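# Place the carton on the raised block inside the tape

## Task

Set the carton down on top of the raised block so that no part of it overhangs the blue tape outline. It only counts if the carton stays there on its own with no support from the robot. At the end, release the suction and pull the tool away from the carton.

## Robot and tools

Robot: two six-joint arms, left_arm and right_arm, each ending in a suction cup rather than fingers. The scene frame has its origin on the table top midway between the arms. +x points out across the table, +z points up, and left_arm stands on the +y side. The names left and right do not refer to image sides. The bases sit near (0.001, +0.377, 0) for left_arm and (0.017, -0.394, 0) for right_arm. The cup point is the centre of the cup rim, and the cup faces along the cup point's own +z axis. About 4 cm behind the rim the tool widens to roughly 9 cm sideways, so keep clearance.

Row format, shared by execute_actions and move: one flat list of 14 numbers covering both arms. The order is left dx, dy, dz, rx, ry, rz, left suction, then right dx, dy, dz, rx, ry, rz, right suction. All values lie in [-1, 1]. dx to rz are offsets, not poses. They are expressed in the cup point's own axes and measured from the cup point's reported pose when the action begins. For the first action of a call, that is the last pose a result reported. A value of 1.0 equals 0.6 m for dx, dy, dz and 180 degrees for the rotation. rx, ry, rz form a single rotation vector. Suction: above 0.01 switches it on, 0.01 or less switches it off, and it stays latched. Resend the same suction value for an arm you want unchanged, because a 0 there means off.

execute_actions(actions): actions is a list of up to 15 actions. Each action is a table of up to 15 rows, and each row runs for one 1/30 s step. If the table is shorter, its last row is held for the rest of the 15 steps. Every row in an action is measured from the same start pose, not chained from the row before. At each step the command is clipped to 100 mm and 16 degrees from the measured pose, so a long offset may need further actions. An empty list just returns state and images.

move(target, speed, stop_force, blocking): target is one 14-number row of offsets, measured from the latest reported pose. Each cup point follows a straight path toward it, and both paths finish together within 0.5 to 10 s. speed is in m/s, from 0.002 to 0.5, default 0.25, and the turn rate is capped at twice that value in rad/s. The arm may lag, drift, or overshoot that speed, especially near full stretch. Paths do not steer around obstacles or the other arm. stop_force, in N from 9 to 40, applies to both arms. An arm's path ends when its wrist sensor feels that much extra push against its motion for two steps. The arm then backs up two steps and holds. Use it only with slow speeds and without rotating the cup. Leave it off when lifting away from something the cup presses on. blocking=false returns after 0.5 s and cannot be combined with stop_force. Until the move is reported ended, use wait or stop before sending anything else. The result adds a move: line. done means the arm is at rest near its target. off_target means it is not near its target, and moving means it is still in motion. held means a check blocked the last step, contact means stop_force ended the path, and fault means the arm faulted. limits=paced means the command was clipped. limits=held means some steps were blocked, and the arm may then jump fast.

wait(seconds): 0 to 10 s. Lets the scene run with the last commands held, and returns early if a running move ends. stop(): brakes a running move, needing some room to stop. zoom_image(camera, region): region is [x0, y0, x1, y1] in pixels, at most 504 by 504. Cameras: cam_head_left and cam_head_right (672x504), cam_left_wrist and cam_right_wrist (504x504 fisheye). finished_scene(scene): ends the given scene permanently. read_manual: licence text only.

Reading results: each arm's line gives end_effector_position in metres, end_effector_quat_wxyz, and velocities, all in the scene frame. Reported positions can be slightly off at long reach. Hand target shows where the controller is currently driving the cup. pose unreachable means a clearance check altered the command. Wrist force and torque are given in the cup point's axes, and pressing on a surface reads as force pointing back into the arm. Offsets are about 4 N, noise is up to 2.4 N, and readings saturate near 50 N. suction_measured stays near 0 with no seal and reaches 0.83 or more on an airtight face. part_present becomes 1 at 0.50 and drops back at 0.45. Action results also list step readings, and HELD marks blocked steps.

Picking and placing: switch suction on and press the 36 mm rim flat onto a smooth face of the carton, away from its edges, seams or holes. Confirm part_present before lifting. Under vacuum the held object rides up to about 12 mm nearer the tool. To release, set the carton down so it rests on the block, turn suction off, then lift at least 15 mm clear. Check in the cameras that the carton lies fully inside the blue tape before finishing.

Hazards: the arms are stiff. Driving even slightly past contact can trigger a fault stop, which means 10 s frozen and the rest of the call skipped. A fault stop happens at joint load limits (133 N m for the big joints, 24.9 N m for the wrists, including held weight) or at 150 N of outside force. Approach surfaces slowly. Avoid dropping, slamming or hard pushing, avoid letting the arms collide, and never knock anything off the table. A cup sealed onto the table pins the tool until suction is switched off. Loose objects may occasionally be nudged by outside pushes. Holding loads heats motors: a warning appears at 70 °C, and at 85 °C the brakes lock the arm until it cools.

Each tool is called after ">>>" as name(argument=value, ...) on one line, values as JSON.

## Session

>>> execute_actions(actions=[])

Scene clock: 0.00 s.
left_arm: end_effector_position=(+0.4292, +0.3537, +0.4091) suction_measured=0.01 part_present=0 end_effector_quat_wxyz=(+0.000, +0.029, +1.000, +0.000) end_effector_velocity=(+0.000, +0.000, -0.000) end_effector_angular_velocity=(-0.000, +0.000, +0.000) | right_arm: end_effector_position=(+0.4459, -0.3778, +0.4086) suction_measured=0.00 part_present=0 end_effector_quat_wxyz=(-0.001, -0.018, +1.000, +0.001) end_effector_velocity=(+0.000, -0.000, +0.000) end_effector_angular_velocity=(+0.000, -0.001, -0.001)
Joint positions: left_arm=[-0.316 -1.746  1.518 -1.343 -1.57   1.256] | right_arm=[ 3.457 -1.397 -1.518 -1.799  1.573  1.886]
Joint velocities: left_arm=[ 0.001  0.     0.    -0.    -0.     0.   ] | right_arm=[-0.001  0.     0.001  0.    -0.     0.   ]
Joint torques (N m, as the arm reports them, + toward a larger angle): no reading
Wrist force (N, on the end effector, along its own x y z axes, offset not removed): no reading
Wrist torque (N m, same axes, about the end effector's origin, offset not removed): no reading
Hand target (left_arm): +0.429, +0.354, +0.409; +0.000, +0.029, +1.000, +0.000
Hand target (right_arm): +0.446, -0.378, +0.409; -0.001, -0.018, +1.000, +0.001

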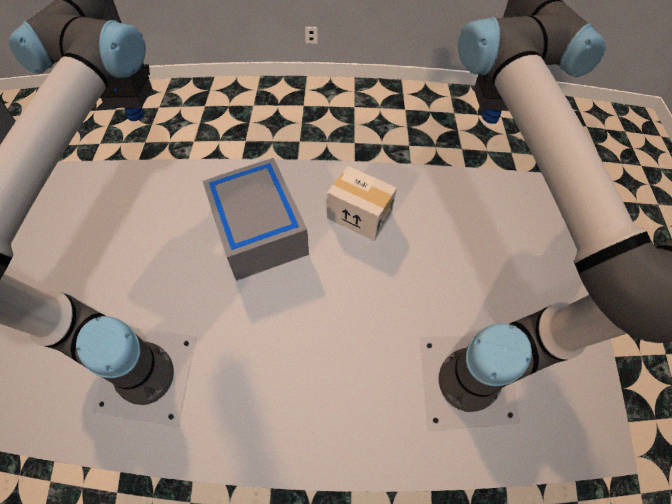

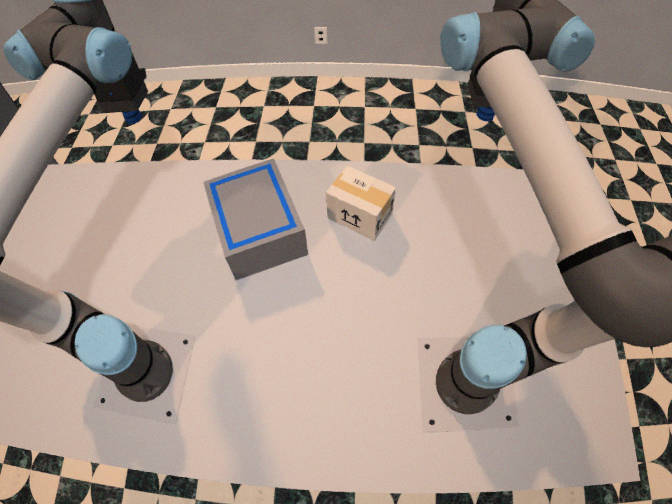

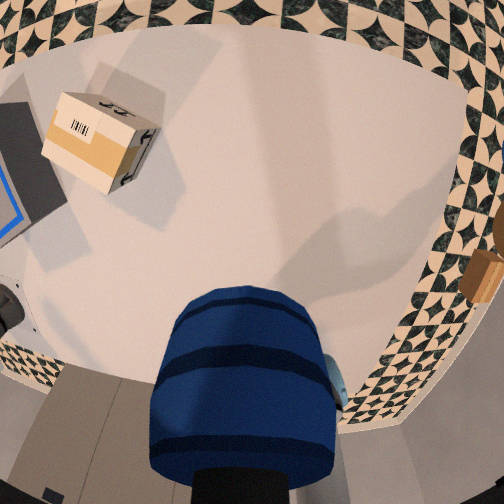

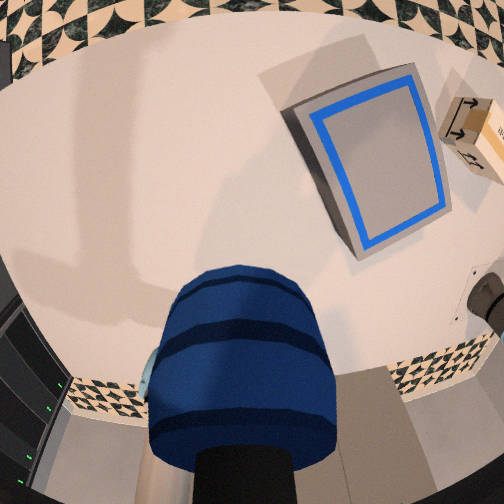

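>>> zoom_image(camera="cam_head_left", region=[190, 140, 420, 300])

>>> zoom_image(camera="cam_right_wrist", region=[0, 0, 504, 300])

>>> zoom_image(camera="cam_left_wrist", region=[0, 40, 240, 260])

Region (190, 140, 420, 300) of cam_head_left's 672x504 image, scaled by 2.191, with more detail than that image has; it fills the top 351 rows of this view, and the rest is white.

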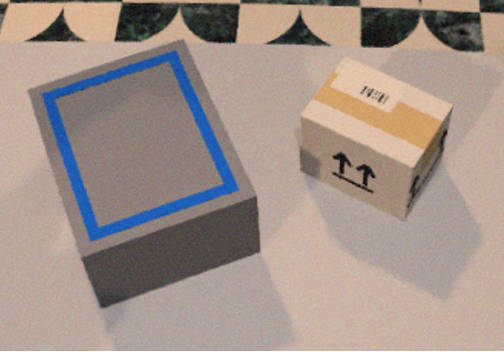

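Region (0, 0, 504, 300) of cam_right_wrist's 504x504 image, scaled by 1.000; it fills the top 300 rows of this view, and the rest is white.

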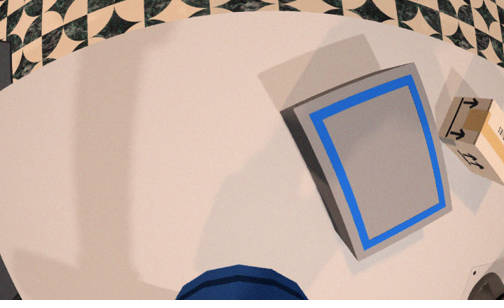

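Region (0, 40, 240, 260) of cam_left_wrist's 504x504 image, scaled by 2.100, with more detail than that image has; it fills the top 462 rows of this view, and the rest is white.

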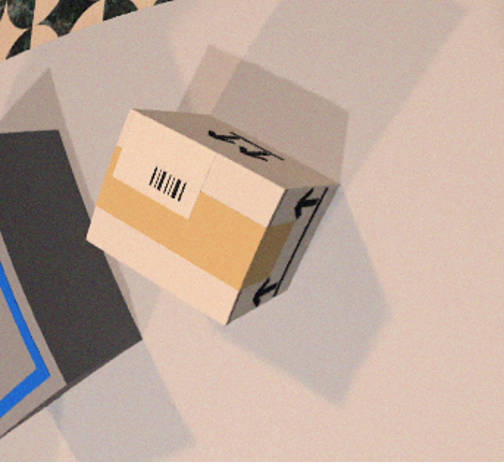

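>>> move(target=[0.05,0.15,0,0,0,0,0,-0.078,0.4057,0.33,0,0,0,0], speed=0.3)

Scene clock: 31.67 s.
left_arm: end_effector_position=(+0.4043, +0.4452, +0.4091) suction_measured=0.01 part_present=0 end_effector_quat_wxyz=(-0.000, +0.029, +1.000, +0.000) end_effector_velocity=(+0.000, +0.000, +0.000) end_effector_angular_velocity=(+0.000, -0.001, -0.002) | right_arm: end_effector_position=(+0.4834, -0.1332, +0.2106) suction_measured=0.00 part_present=0 end_effector_quat_wxyz=(-0.001, -0.018, +1.000, +0.000) end_effector_velocity=(+0.001, +0.002, -0.001) end_effector_angular_velocity=(-0.001, -0.000, +0.001)
Joint positions: left_arm=[-0.11  -1.794  1.555 -1.332 -1.57   1.462] | right_arm=[ 3.866 -1.672 -1.765 -1.277  1.573  2.295]
Joint velocities: left_arm=[ 0.001 -0.    -0.    -0.     0.     0.003] | right_arm=[ 0.002 -0.005  0.002  0.003 -0.001  0.002]
Joint torques (N m, as the arm reports them, + toward a larger angle): left_arm=[  5.65 -25.11 -10.56  -0.81  -1.28   1.37] | right_arm=[11.4  23.77 31.66  4.19 -2.7   2.73]
Wrist force (N, on the end effector, along its own x y z axes, offset not removed): left_arm=[1.9 -1.1 0.9] | right_arm=[3.3 -1.4 -2.5]
Wrist torque (N m, same axes, about the end effector's origin, offset not removed): left_arm=[-0.12 -0.25 0.00] | right_arm=[-0.34 -0.48 -0.03]
Hand target (left_arm): +0.404, +0.445, +0.409; -0.000, +0.029, +1.000, +0.000
Hand target (right_arm): +0.484, -0.133, +0.210; -0.001, -0.018, +1.000, +0.000
Off the commanded pose (left_arm): 0.000 m, 0 deg.
Off the commanded pose (right_arm): 0.001 m, 0 deg.
move: done
camera_calibration (this result's frames):
cam_left_wrist: T_world_to_cam=[[-0.0880555, -0.995759, 0.0266383, 0.468791], [-0.880281, 0.0903041, 0.465779, 0.145427], [-0.46621, 0.0175652, -0.8845, 0.603177], [0, 0, 0, 1]] pos_world=[0.450503, 0.443076, 0.453285]
cam_right_wrist: T_world_to_cam=[[0.0823667, -0.99635, -0.0224249, -0.16915], [-0.889861, -0.0836578, 0.448495, 0.347187], [-0.448734, -0.0169861, -0.893504, 0.467823], [0, 0, 0, 1]] pos_world=[0.532809, -0.131541, 0.258497]

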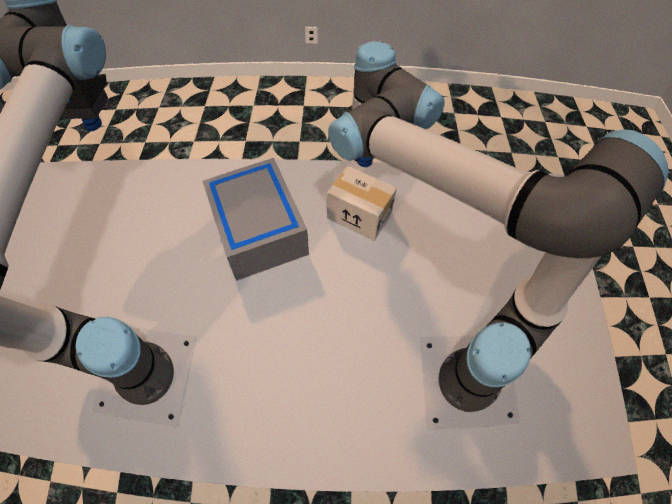

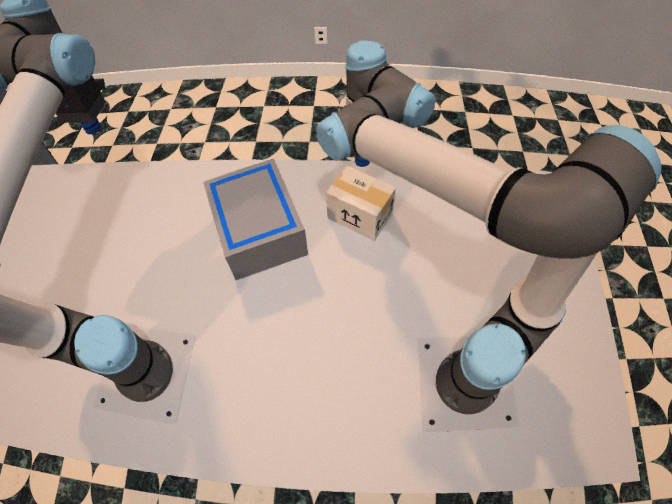

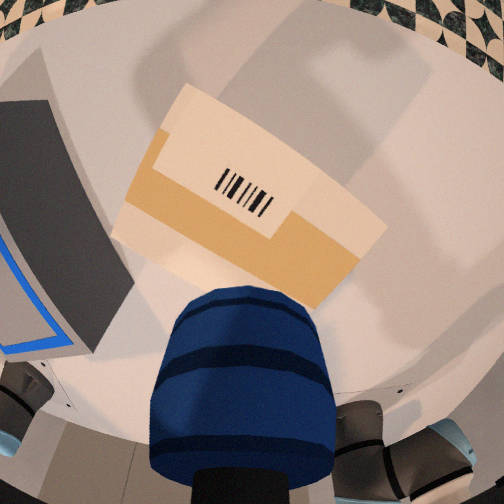

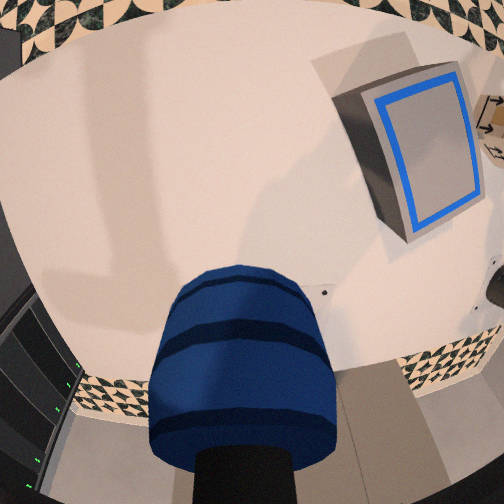

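>>> move(target=[0,0,0,0,0,0,0,0.008,0,0.13,0,0,0,1], speed=0.2)

>>> move(target=[0,0,0,0,0,0,0,0,0,0.06,0,0,0,1], speed=0.02, stop_force=10)

Scene clock: 41.43 s.
left_arm: end_effector_position=(+0.4042, +0.4452, +0.4091) suction_measured=0.01 part_present=0 end_effector_quat_wxyz=(-0.000, +0.029, +1.000, +0.000) end_effector_velocity=(-0.000, -0.000, -0.000) end_effector_angular_velocity=(-0.001, +0.001, +0.001) | right_arm: end_effector_position=(+0.4785, -0.1335, +0.1329) suction_measured=0.00 part_present=0 end_effector_quat_wxyz=(-0.001, -0.018, +1.000, +0.000) end_effector_velocity=(+0.001, -0.000, -0.002) end_effector_angular_velocity=(+0.001, -0.001, -0.001)
Joint positions: left_arm=[-0.11  -1.794  1.555 -1.332 -1.57   1.462] | right_arm=[ 3.872 -1.735 -1.907 -1.072  1.573  2.301]
Joint velocities: left_arm=[-0.     0.     0.     0.    -0.001 -0.001] | right_arm=[-0.002 -0.003 -0.003  0.008  0.    -0.   ]
Joint torques (N m, as the arm reports them, + toward a larger angle): left_arm=[ -7.71 -23.55 -12.69  -0.59  -0.72  -1.02] | right_arm=[11.64 24.01 14.77  4.26  0.66  2.72]
Wrist force (N, on the end effector, along its own x y z axes, offset not removed): left_arm=[-1.2 2.8 0.4] | right_arm=[-1.1 2.0 -2.1]
Wrist torque (N m, same axes, about the end effector's origin, offset not removed): left_arm=[0.43 0.35 -0.03] | right_arm=[0.07 0.20 -0.05]
Hand target (left_arm): +0.404, +0.445, +0.409; -0.000, +0.029, +1.000, +0.000
Hand target (right_arm): +0.479, -0.133, +0.133; -0.001, -0.018, +1.000, +0.000
Off the commanded pose (left_arm): 0.000 m, 0 deg.
Off the commanded pose (right_arm): 0.000 m, 0 deg.
move: done
camera_calibration (this result's frames):
cam_left_wrist: T_world_to_cam=[[-0.0880549, -0.995759, 0.0266527, 0.468782], [-0.88028, 0.0903103, 0.465779, 0.145422], [-0.466211, 0.0175523, -0.884499, 0.603182], [0, 0, 0, 1]] pos_world=[0.450501, 0.443073, 0.453286]
cam_right_wrist: T_world_to_cam=[[0.0823638, -0.99635, -0.0224139, -0.170726], [-0.889787, -0.0836474, 0.448645, 0.377607], [-0.448882, -0.0170085, -0.893429, 0.396249], [0, 0, 0, 1]] pos_world=[0.527921, -0.131777, 0.180783]

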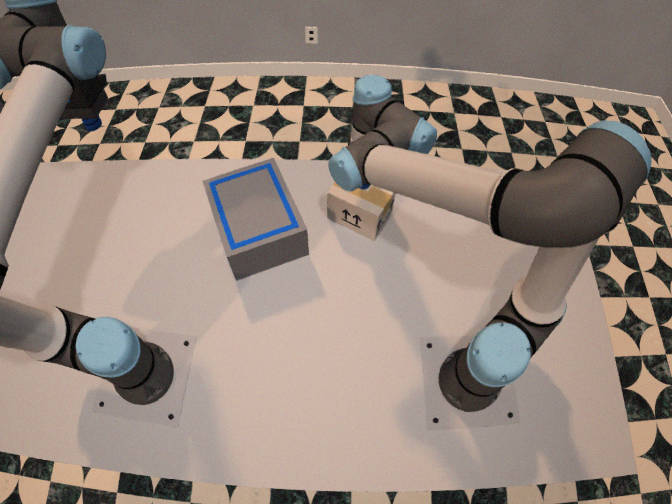

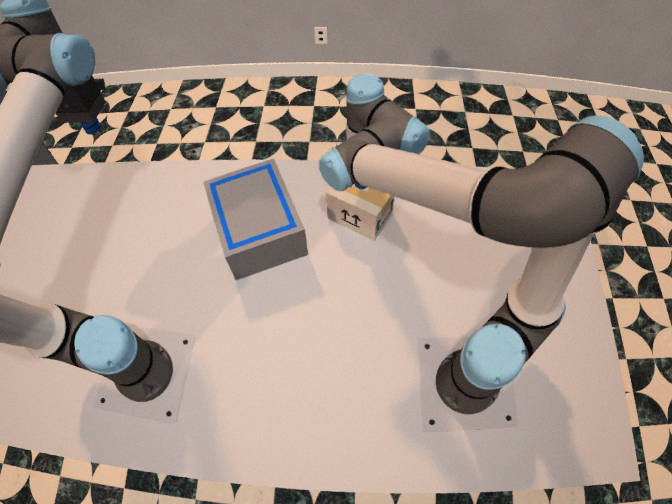

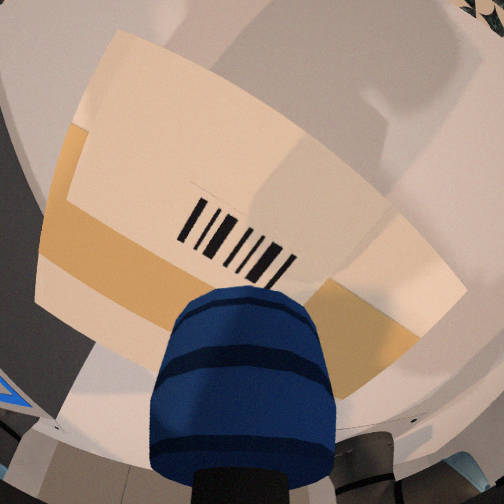

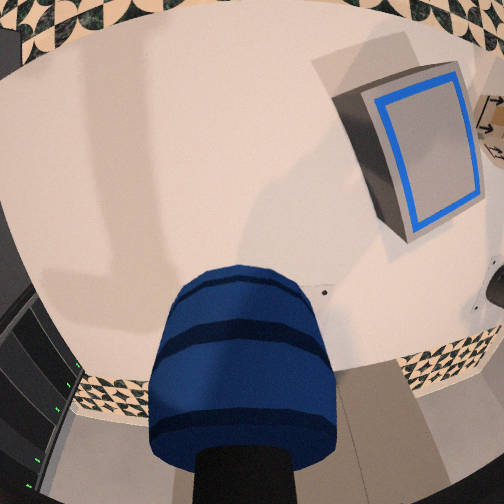

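Scene clock: 43.50 s.
left_arm: end_effector_position=(+0.4042, +0.4452, +0.4091) suction_measured=0.01 part_present=0 end_effector_quat_wxyz=(-0.000, +0.029, +1.000, +0.000) end_effector_velocity=(+0.000, -0.000, -0.000) end_effector_angular_velocity=(+0.000, +0.000, -0.001) | right_arm: end_effector_position=(+0.4785, -0.1334, +0.1001) suction_measured=0.98 part_present=1 end_effector_quat_wxyz=(-0.001, -0.018, +1.000, +0.000) end_effector_velocity=(-0.002, -0.000, +0.003) end_effector_angular_velocity=(-0.006, +0.006, +0.002)
Joint positions: left_arm=[-0.11  -1.794  1.555 -1.332 -1.57   1.462] | right_arm=[ 3.872 -1.778 -1.952 -0.983  1.573  2.301]
Joint velocities: left_arm=[-0.001  0.    -0.     0.    -0.    -0.   ] | right_arm=[ 0.002  0.004  0.006 -0.019  0.     0.   ]
Joint torques (N m, as the arm reports them, + toward a larger angle): left_arm=[ -6.43 -25.9  -11.49  -0.72  -0.67  -1.02] | right_arm=[ 9.82 17.19  8.78 -4.89  0.54  2.82]
Wrist force (N, on the end effector, along its own x y z axes, offset not removed): left_arm=[-2.9 -3.0 -0.7] | right_arm=[-3.3 3.4 -41.9]
Wrist torque (N m, same axes, about the end effector's origin, offset not removed): left_arm=[-0.49 0.46 -0.20] | right_arm=[0.21 0.19 0.15]
Hand target (left_arm): +0.404, +0.445, +0.409; -0.000, +0.029, +1.000, +0.000
Hand target (right_arm): +0.478, -0.133, +0.101; -0.001, -0.018, +1.000, +0.000
Off the commanded pose (left_arm): 0.000 m, 0 deg.
Off the commanded pose (right_arm): 0.003 m, 0 deg.
move: contact (right_arm)
camera_calibration (this result's frames):
cam_left_wrist: T_world_to_cam=[[-0.088055, -0.995759, 0.0266528, 0.468782], [-0.880281, 0.0903104, 0.465779, 0.145422], [-0.466211, 0.0175522, -0.8845, 0.603182], [0, 0, 0, 1]] pos_world=[0.450501, 0.443073, 0.453286]
cam_right_wrist: T_world_to_cam=[[0.082377, -0.996342, -0.0227195, -0.171395], [-0.889943, -0.0838026, 0.448307, 0.392445], [-0.448571, -0.0167111, -0.893591, 0.36686], [0, 0, 0, 1]] pos_world=[0.527935, -0.13175, 0.147993]

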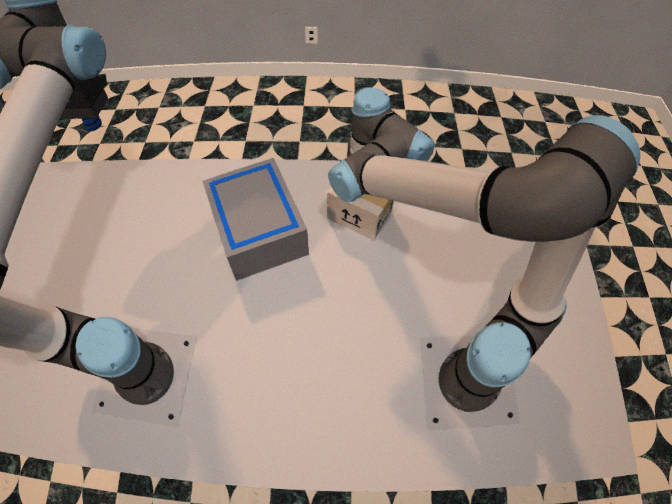

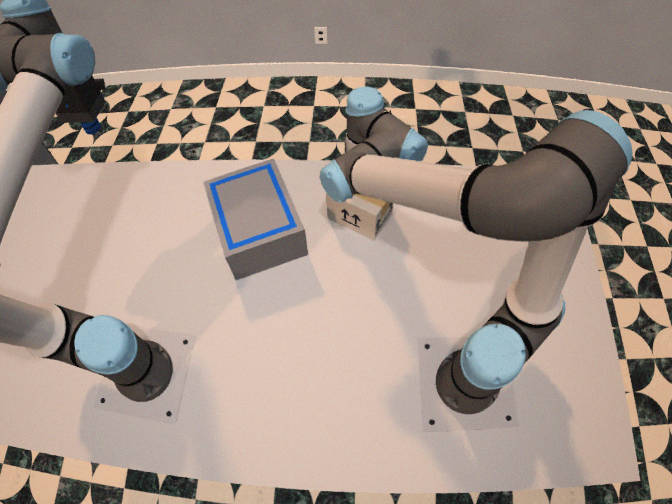

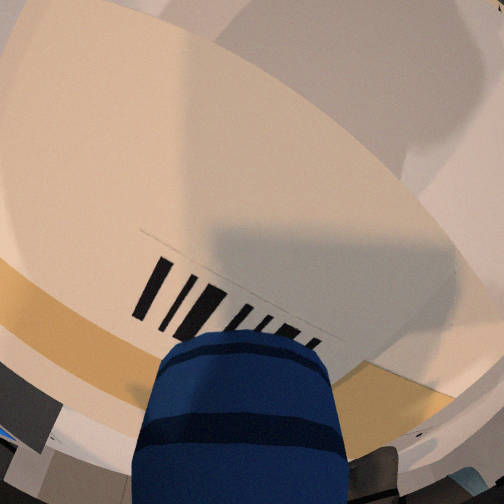

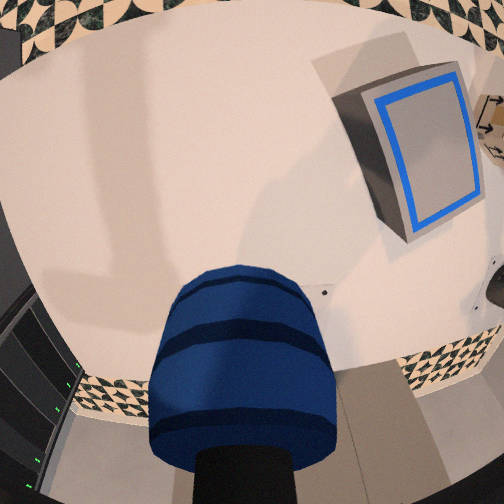

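>>> move(target=[0,0,0,0,0,0,0,0,0,-0.25,0,0,0,1], speed=0.2)

Scene clock: 49.27 s.
left_arm: end_effector_position=(+0.4042, +0.4452, +0.4091) suction_measured=0.01 part_present=0 end_effector_quat_wxyz=(-0.000, +0.029, +1.000, +0.000) end_effector_velocity=(-0.000, +0.001, +0.000) end_effector_angular_velocity=(+0.000, -0.000, +0.002) | right_arm: end_effector_position=(+0.4786, -0.1334, +0.2498) suction_measured=0.98 part_present=1 end_effector_quat_wxyz=(-0.001, -0.018, +1.000, +0.000) end_effector_velocity=(+0.000, -0.001, +0.002) end_effector_angular_velocity=(-0.001, +0.002, -0.002)
Joint positions: left_arm=[-0.11  -1.794  1.555 -1.332 -1.57   1.462] | right_arm=[ 3.872 -1.639 -1.698 -1.376  1.573  2.301]
Joint velocities: left_arm=[ 0.002 -0.     0.    -0.     0.    -0.001] | right_arm=[-0.001  0.     0.006 -0.009  0.001  0.   ]
Joint torques (N m, as the arm reports them, + toward a larger angle): left_arm=[ -5.96 -25.42 -10.5   -0.85  -0.48  -1.3 ] | right_arm=[11.59 39.37 36.21  1.56  2.66  2.7 ]
Wrist force (N, on the end effector, along its own x y z axes, offset not removed): left_arm=[-0.7 0.2 1.5] | right_arm=[0.5 -1.2 4.3]
Wrist torque (N m, same axes, about the end effector's origin, offset not removed): left_arm=[-0.14 0.11 0.06] | right_arm=[-0.45 -0.06 -0.14]
Hand target (left_arm): +0.404, +0.445, +0.409; -0.000, +0.029, +1.000, +0.000
Hand target (right_arm): +0.479, -0.133, +0.250; -0.001, -0.018, +1.000, +0.000
Off the commanded pose (left_arm): 0.000 m, 0 deg.
Off the commanded pose (right_arm): 0.000 m, 0 deg.
move: done
camera_calibration (this result's frames):
cam_left_wrist: T_world_to_cam=[[-0.0880549, -0.995759, 0.0266528, 0.468782], [-0.880281, 0.0903104, 0.465779, 0.145422], [-0.466211, 0.0175522, -0.8845, 0.603182], [0, 0, 0, 1]] pos_world=[0.450501, 0.443073, 0.453286]
cam_right_wrist: T_world_to_cam=[[0.0823666, -0.996342, -0.022774, -0.167975], [-0.890027, -0.083821, 0.448137, 0.325499], [-0.448406, -0.016642, -0.893675, 0.500628], [0, 0, 0, 1]] pos_world=[0.528023, -0.131745, 0.297705]

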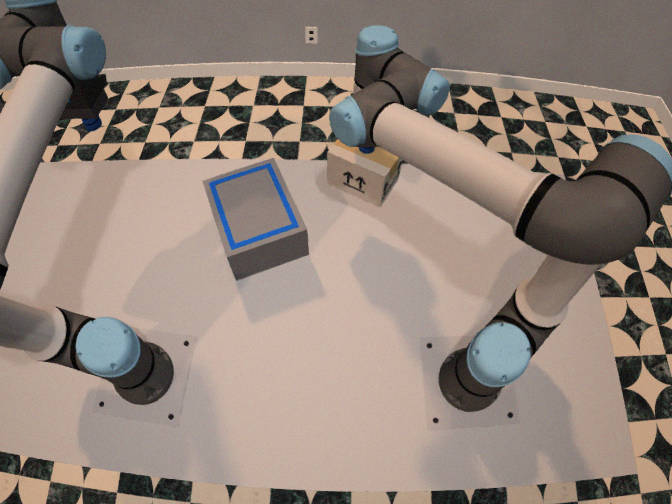

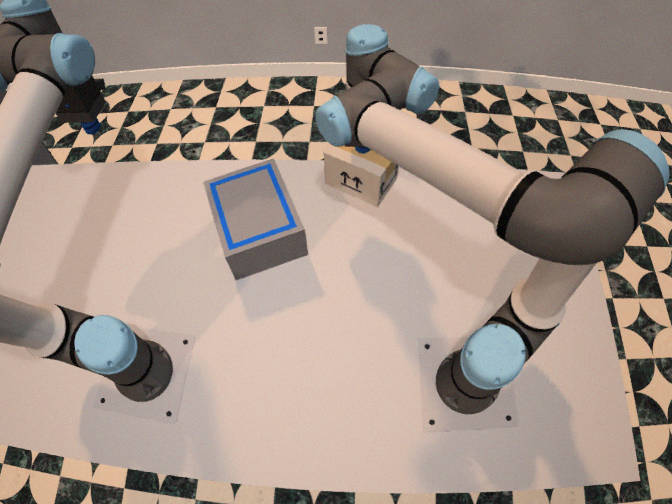

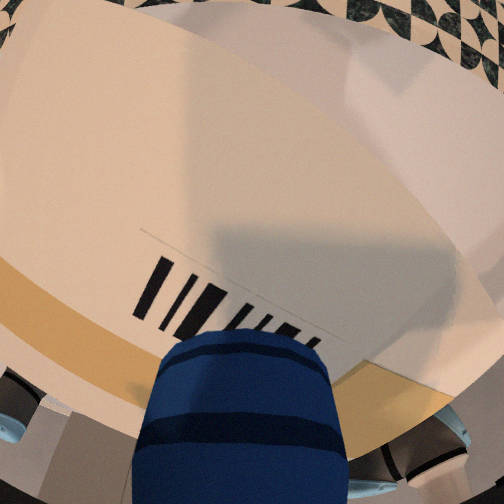

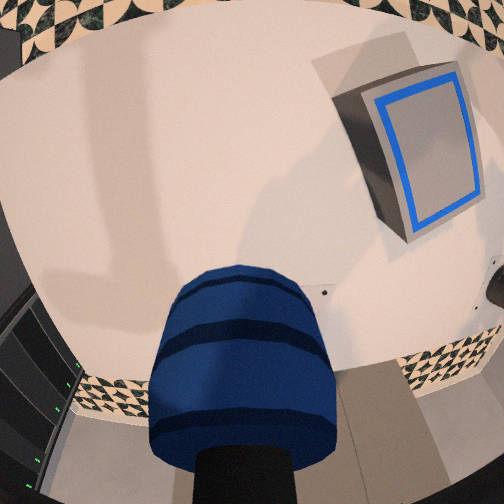

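>>> move(target=[0,0,0,0,0,0,0,0.07,0.4595,0,0,0,0.205,1], speed=0.25)

Scene clock: 53.47 s.
left_arm: end_effector_position=(+0.4042, +0.4452, +0.4091) suction_measured=0.01 part_present=0 end_effector_quat_wxyz=(-0.000, +0.029, +1.000, +0.000) end_effector_velocity=(+0.000, -0.000, -0.000) end_effector_angular_velocity=(-0.000, -0.000, -0.003) | right_arm: end_effector_position=(+0.4266, +0.1401, +0.2497) suction_measured=0.98 part_present=1 end_effector_quat_wxyz=(-0.001, +0.299, +0.954, +0.000) end_effector_velocity=(-0.001, +0.004, +0.000) end_effector_angular_velocity=(-0.002, +0.002, -0.006)
Joint positions: left_arm=[-0.11  -1.794  1.555 -1.332 -1.57   1.462] | right_arm=[ 4.22  -1.983 -1.265 -1.465  1.572  3.292]
Joint velocities: left_arm=[-0.001  0.    -0.    -0.    -0.     0.002] | right_arm=[ 0.003 -0.008  0.013 -0.008  0.001  0.009]
Joint torques (N m, as the arm reports them, + toward a larger angle): left_arm=[ -5.49 -25.17 -11.87  -0.76  -0.59  -0.93] | right_arm=[12.07 43.28 35.87  1.63 -2.69  2.73]
Wrist force (N, on the end effector, along its own x y z axes, offset not removed): left_arm=[2.5 -3.3 -0.4] | right_arm=[2.5 -2.6 9.1]
Wrist torque (N m, same axes, about the end effector's origin, offset not removed): left_arm=[-0.51 -0.46 -0.02] | right_arm=[-0.68 -0.33 0.13]
Hand target (left_arm): +0.404, +0.445, +0.409; -0.000, +0.029, +1.000, +0.000
Hand target (right_arm): +0.427, +0.141, +0.250; -0.001, +0.299, +0.954, -0.000
Off the commanded pose (left_arm): 0.000 m, 0 deg.
Off the commanded pose (right_arm): 0.001 m, 0 deg.
move: done
camera_calibration (this result's frames):
cam_left_wrist: T_world_to_cam=[[-0.0880549, -0.995759, 0.0266527, 0.468782], [-0.88028, 0.0903102, 0.465779, 0.145422], [-0.466211, 0.0175523, -0.884499, 0.603182], [0, 0, 0, 1]] pos_world=[0.450501, 0.443073, 0.453285]
cam_right_wrist: T_world_to_cam=[[-0.531607, -0.846721, -0.0213907, 0.349468], [-0.762172, 0.467202, 0.448126, 0.170401], [-0.369444, 0.25453, -0.893715, 0.410053], [0, 0, 0, 1]] pos_world=[0.467146, 0.111919, 0.297584]

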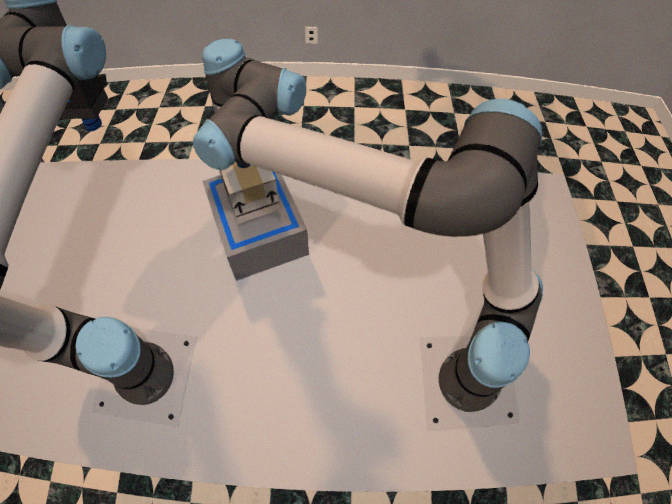

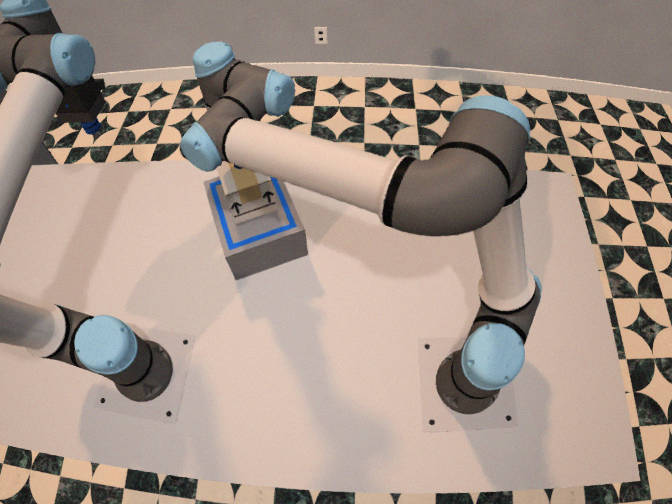

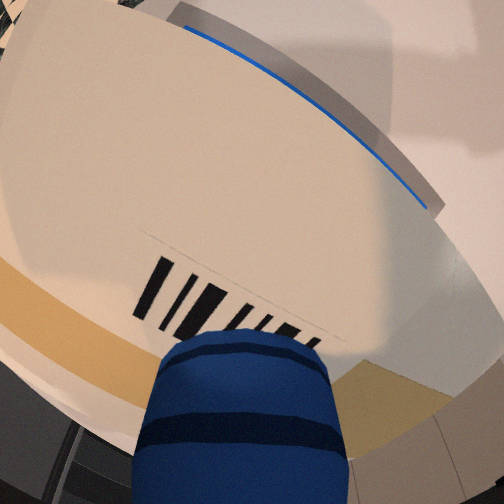

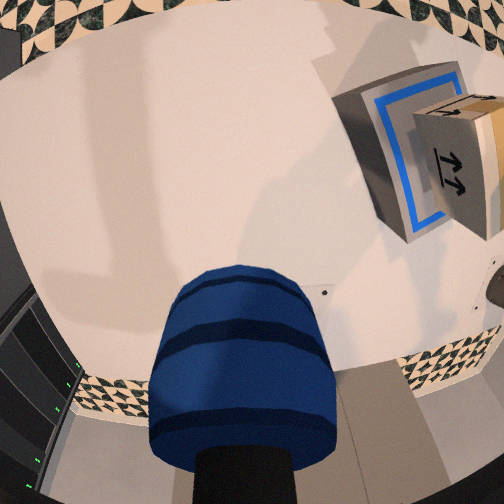

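Well aligned. Lowering.

>>> move(target=[0,0,0,0,0,0,0,0,0,0.033,0,0,0,1], speed=0.08)

>>> move(target=[0,0,0,0,0,0,0,0,0,0.045,0,0,0,1], speed=0.012, stop_force=10)

>>> zoom_image(camera="cam_head_left", region=[180, 130, 340, 290])

Scene clock: 57.33 s.
left_arm: end_effector_position=(+0.4042, +0.4452, +0.4091) suction_measured=0.01 part_present=0 end_effector_quat_wxyz=(-0.000, +0.029, +1.000, +0.000) end_effector_velocity=(+0.000, +0.000, -0.000) end_effector_angular_velocity=(-0.000, +0.000, +0.000) | right_arm: end_effector_position=(+0.4266, +0.1402, +0.2302) suction_measured=0.98 part_present=1 end_effector_quat_wxyz=(-0.001, +0.299, +0.954, -0.000) end_effector_velocity=(+0.001, +0.000, -0.002) end_effector_angular_velocity=(+0.001, -0.001, -0.001)
Joint positions: left_arm=[-0.11  -1.794  1.555 -1.332 -1.57   1.462] | right_arm=[ 4.22  -1.989 -1.306 -1.417  1.572  3.293]
Joint velocities: left_arm=[ 0.001  0.    -0.    -0.    -0.     0.001] | right_arm=[-0.001 -0.001 -0.004  0.006  0.    -0.   ]
Joint torques (N m, as the arm reports them, + toward a larger angle): left_arm=[ -6.92 -25.66 -10.63  -0.67  -0.82  -1.24] | right_arm=[-10.53  43.55  21.62   5.11  -0.85  -2.52]
Wrist force (N, on the end effector, along its own x y z axes, offset not removed): left_arm=[-0.6 -1.9 -0.9] | right_arm=[0.8 1.6 3.7]
Wrist torque (N m, same axes, about the end effector's origin, offset not removed): left_arm=[-0.28 0.09 -0.11] | right_arm=[0.04 -0.07 0.00]
Hand target (left_arm): +0.404, +0.445, +0.409; -0.000, +0.029, +1.000, +0.000
Hand target (right_arm): +0.427, +0.140, +0.230; -0.001, +0.299, +0.954, +0.000
Off the commanded pose (left_arm): 0.000 m, 0 deg.
Off the commanded pose (right_arm): 0.000 m, 0 deg.
move: done
camera_calibration (this result's frames):
cam_left_wrist: T_world_to_cam=[[-0.0880549, -0.995759, 0.0266526, 0.468782], [-0.88028, 0.0903103, 0.465779, 0.145422], [-0.466211, 0.0175524, -0.884499, 0.603182], [0, 0, 0, 1]] pos_world=[0.450501, 0.443073, 0.453285]
cam_right_wrist: T_world_to_cam=[[-0.531595, -0.84673, -0.0213359, 0.349038], [-0.76218, 0.467221, 0.448091, 0.179121], [-0.369444, 0.254465, -0.893733, 0.39267], [0, 0, 0, 1]] pos_world=[0.467138, 0.111932, 0.278127]

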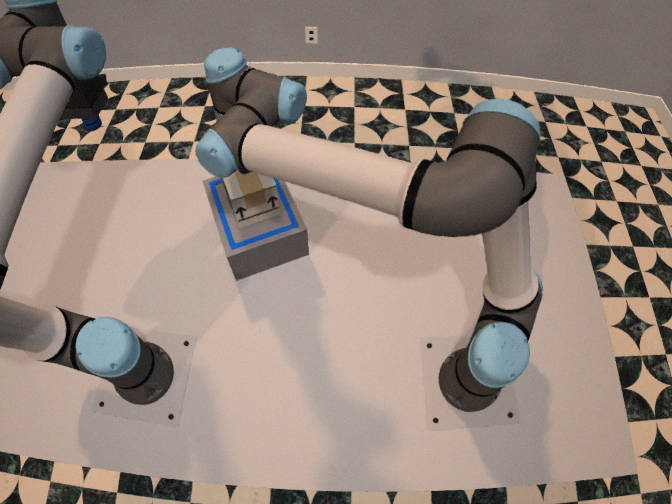

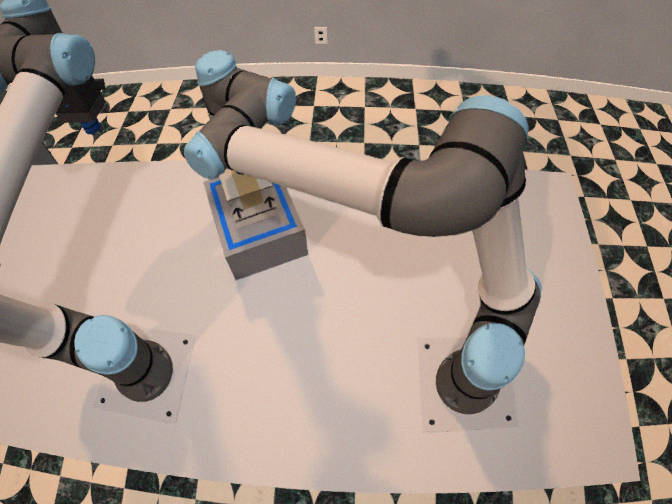

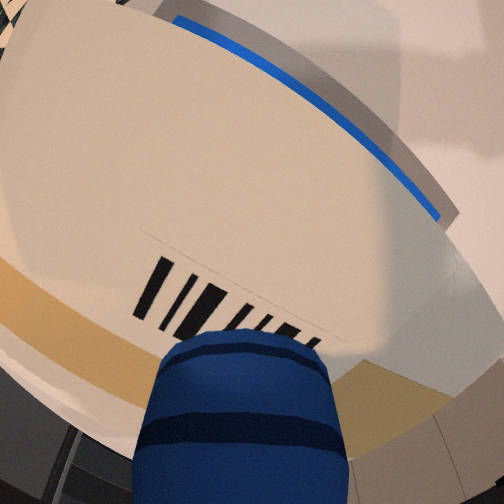

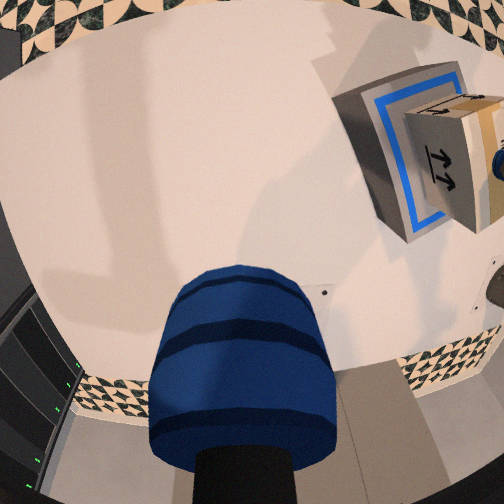

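Scene clock: 58.53 s.
left_arm: end_effector_position=(+0.4042, +0.4452, +0.4091) suction_measured=0.01 part_present=0 end_effector_quat_wxyz=(-0.000, +0.029, +1.000, +0.000) end_effector_velocity=(-0.000, -0.000, +0.000) end_effector_angular_velocity=(-0.002, +0.000, +0.002) | right_arm: end_effector_position=(+0.4266, +0.1402, +0.2206) suction_measured=0.98 part_present=1 end_effector_quat_wxyz=(-0.001, +0.299, +0.954, +0.000) end_effector_velocity=(+0.000, -0.000, +0.003) end_effector_angular_velocity=(-0.002, +0.002, -0.001)
Joint positions: left_arm=[-0.11  -1.794  1.555 -1.332 -1.57   1.462] | right_arm=[ 4.22  -1.993 -1.326 -1.394  1.572  3.293]
Joint velocities: left_arm=[ 0.    -0.    -0.     0.    -0.002 -0.001] | right_arm=[-0.001  0.     0.008 -0.011  0.001 -0.   ]
Joint torques (N m, as the arm reports them, + toward a larger angle): left_arm=[ -5.74 -25.93 -10.24  -0.73  -0.25  -1.11] | right_arm=[-8.02 32.78 24.72  0.12 -0.73 -2.37]
Wrist force (N, on the end effector, along its own x y z axes, offset not removed): left_arm=[3.2 -2.7 -0.3] | right_arm=[-3.2 -5.4 -22.9]
Wrist torque (N m, same axes, about the end effector's origin, offset not removed): left_arm=[-0.62 -0.50 -0.24] | right_arm=[-0.13 0.35 0.10]
Hand target (left_arm): +0.404, +0.445, +0.409; -0.000, +0.029, +1.000, +0.000
Hand target (right_arm): +0.427, +0.140, +0.221; -0.001, +0.299, +0.954, -0.000
Off the commanded pose (left_arm): 0.000 m, 0 deg.
Off the commanded pose (right_arm): 0.017 m, 0 deg.
move: contact (right_arm)
camera_calibration (this result's frames):
cam_left_wrist: T_world_to_cam=[[-0.0880549, -0.995759, 0.0266528, 0.468782], [-0.88028, 0.0903103, 0.465779, 0.145422], [-0.466211, 0.0175522, -0.884499, 0.603182], [0, 0, 0, 1]] pos_world=[0.450501, 0.443073, 0.453285]
cam_right_wrist: T_world_to_cam=[[-0.5316, -0.846723, -0.0214831, 0.348871], [-0.762206, 0.467168, 0.448104, 0.183451], [-0.369383, 0.254586, -0.893723, 0.384037], [0, 0, 0, 1]] pos_world=[0.467144, 0.111924, 0.268513]

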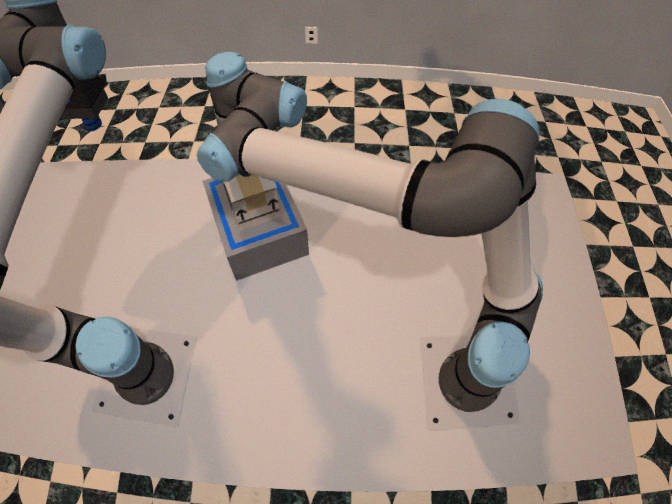

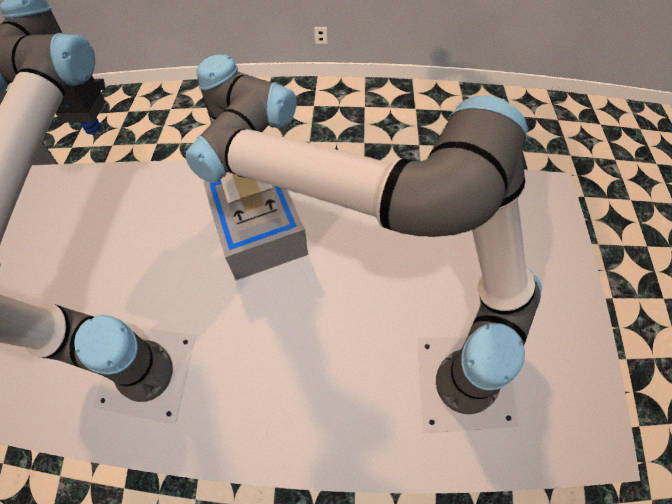

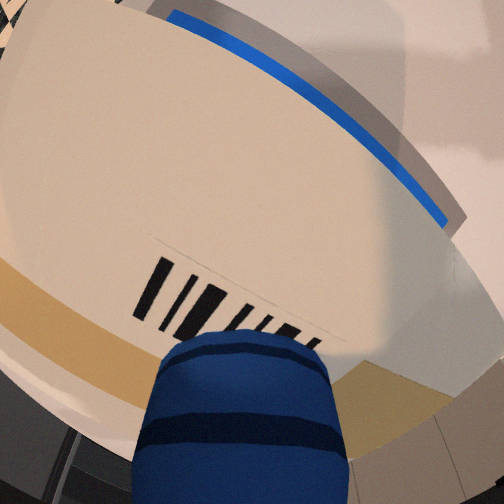

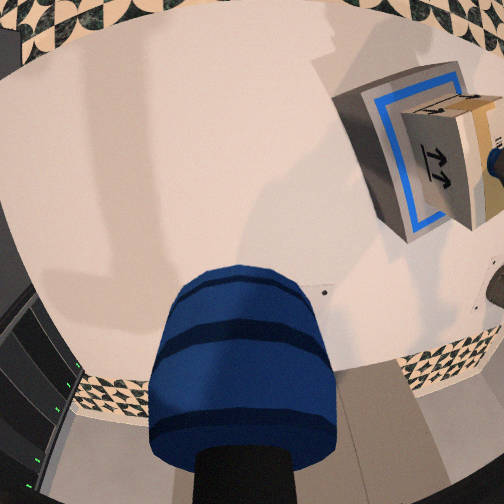

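Region (180, 130, 340, 290) of cam_head_left's 672x504 image, scaled by 3.150, with more detail than that image has.

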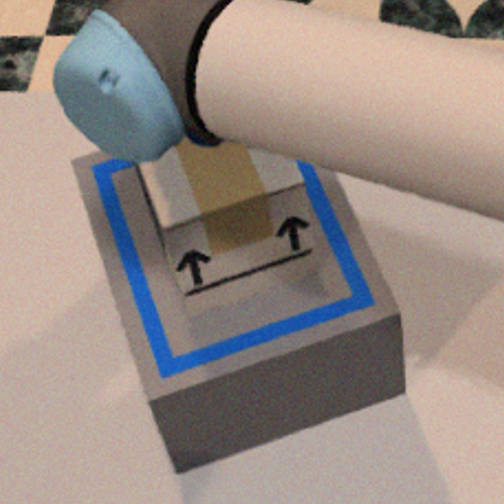

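>>> execute_actions(actions=[[[0,0,0,0,0,0,0,0,0,-0.001,0,0,0,0]]])

Scene clock: 64.43 s.
left_arm: end_effector_position=(+0.4042, +0.4452, +0.4091) suction_measured=0.01 part_present=0 end_effector_quat_wxyz=(-0.000, +0.029, +1.000, +0.000) end_effector_velocity=(-0.000, +0.000, -0.000) end_effector_angular_velocity=(+0.000, +0.000, +0.001) | right_arm: end_effector_position=(+0.4266, +0.1402, +0.2214) suction_measured=0.00 part_present=0 end_effector_quat_wxyz=(-0.001, +0.299, +0.954, +0.000) end_effector_velocity=(+0.001, -0.001, +0.001) end_effector_angular_velocity=(+0.001, -0.001, -0.002)
Joint positions: left_arm=[-0.11  -1.794  1.555 -1.332 -1.57   1.462] | right_arm=[ 4.22  -1.992 -1.324 -1.396  1.572  3.293]
Joint velocities: left_arm=[ 0.001  0.     0.     0.     0.    -0.   ] | right_arm=[-0.002  0.     0.001 -0.    -0.     0.   ]
Joint torques (N m, as the arm reports them, + toward a larger angle): left_arm=[ -7.19 -24.78 -10.26  -0.78  -0.46  -1.09] | right_arm=[-4.86 33.5  13.66  2.9  -0.79 -2.34]
Wrist force (N, on the end effector, along its own x y z axes, offset not removed): left_arm=[1.2 0.2 0.9] | right_arm=[2.2 -0.7 -10.9]
Wrist torque (N m, same axes, about the end effector's origin, offset not removed): left_arm=[0.02 -0.20 -0.13] | right_arm=[-0.23 -0.47 0.09]
Hand target (left_arm): +0.404, +0.445, +0.409; -0.000, +0.029, +1.000, +0.000
Hand target (right_arm): +0.427, +0.140, +0.221; -0.001, +0.299, +0.954, +0.000
Off the commanded pose (left_arm): 0.000 m, 0 deg.
Off the commanded pose (right_arm): 0.000 m, 0 deg.
Step readings (end_effector_position):
0: left_arm (+0.4042, +0.4452, +0.4091) | right_arm (+0.4266, +0.1401, +0.2211)
1: left_arm (+0.4042, +0.4452, +0.4091) | right_arm (+0.4266, +0.1401, +0.2211)
2: left_arm (+0.4042, +0.4452, +0.4091) | right_arm (+0.4266, +0.1402, +0.2212)
4: left_arm (+0.4042, +0.4452, +0.4091) | right_arm (+0.4266, +0.1402, +0.2214)
8: left_arm (+0.4042, +0.4452, +0.4091) | right_arm (+0.4266, +0.1402, +0.2214)
15: end_effector_position above
camera_calibration (this result's frames):
cam_left_wrist: T_world_to_cam=[[-0.0880549, -0.995759, 0.0266526, 0.468782], [-0.88028, 0.0903103, 0.465779, 0.145422], [-0.466211, 0.0175524, -0.884499, 0.603182], [0, 0, 0, 1]] pos_world=[0.450501, 0.443073, 0.453286]
cam_right_wrist: T_world_to_cam=[[-0.531597, -0.846717, -0.0218063, 0.349001], [-0.76227, 0.467037, 0.448131, 0.183135], [-0.369256, 0.254847, -0.893702, 0.384642], [0, 0, 0, 1]] pos_world=[0.467157, 0.111949, 0.269298]

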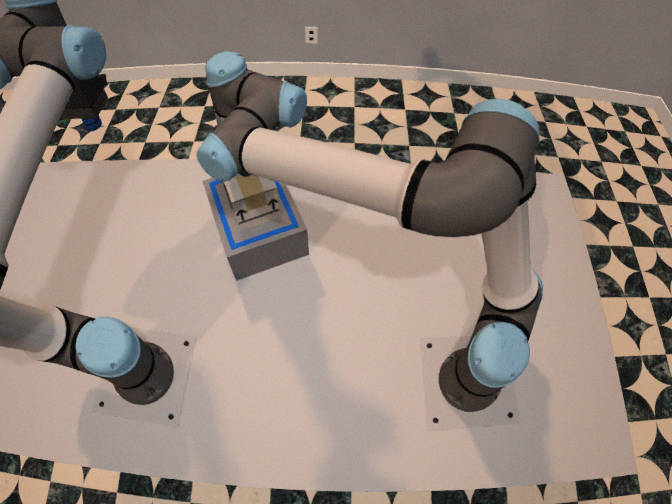

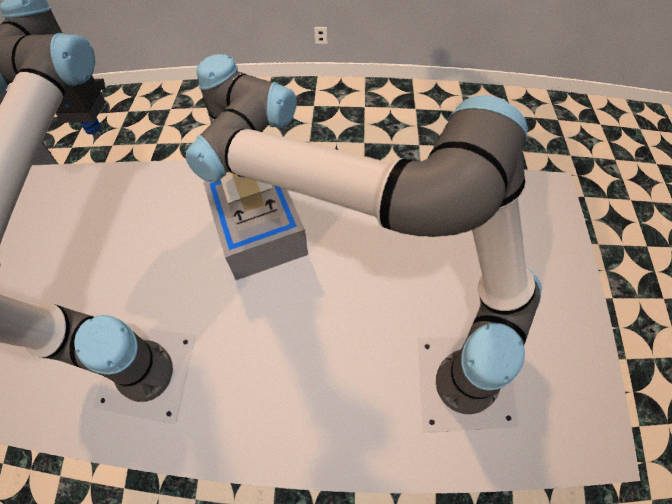

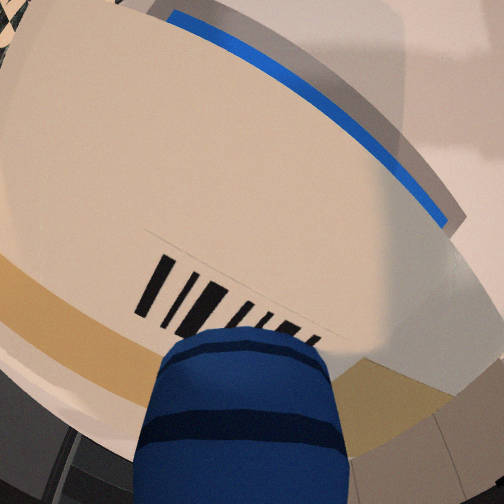

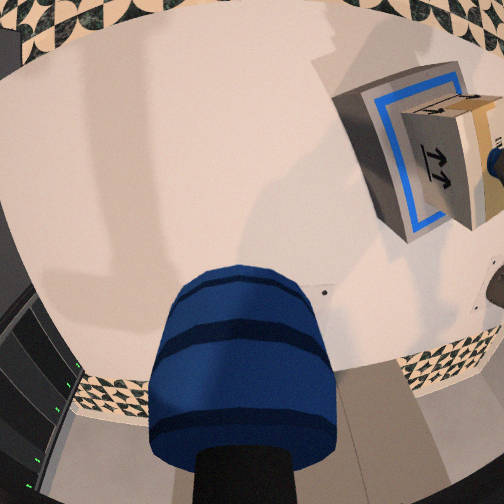

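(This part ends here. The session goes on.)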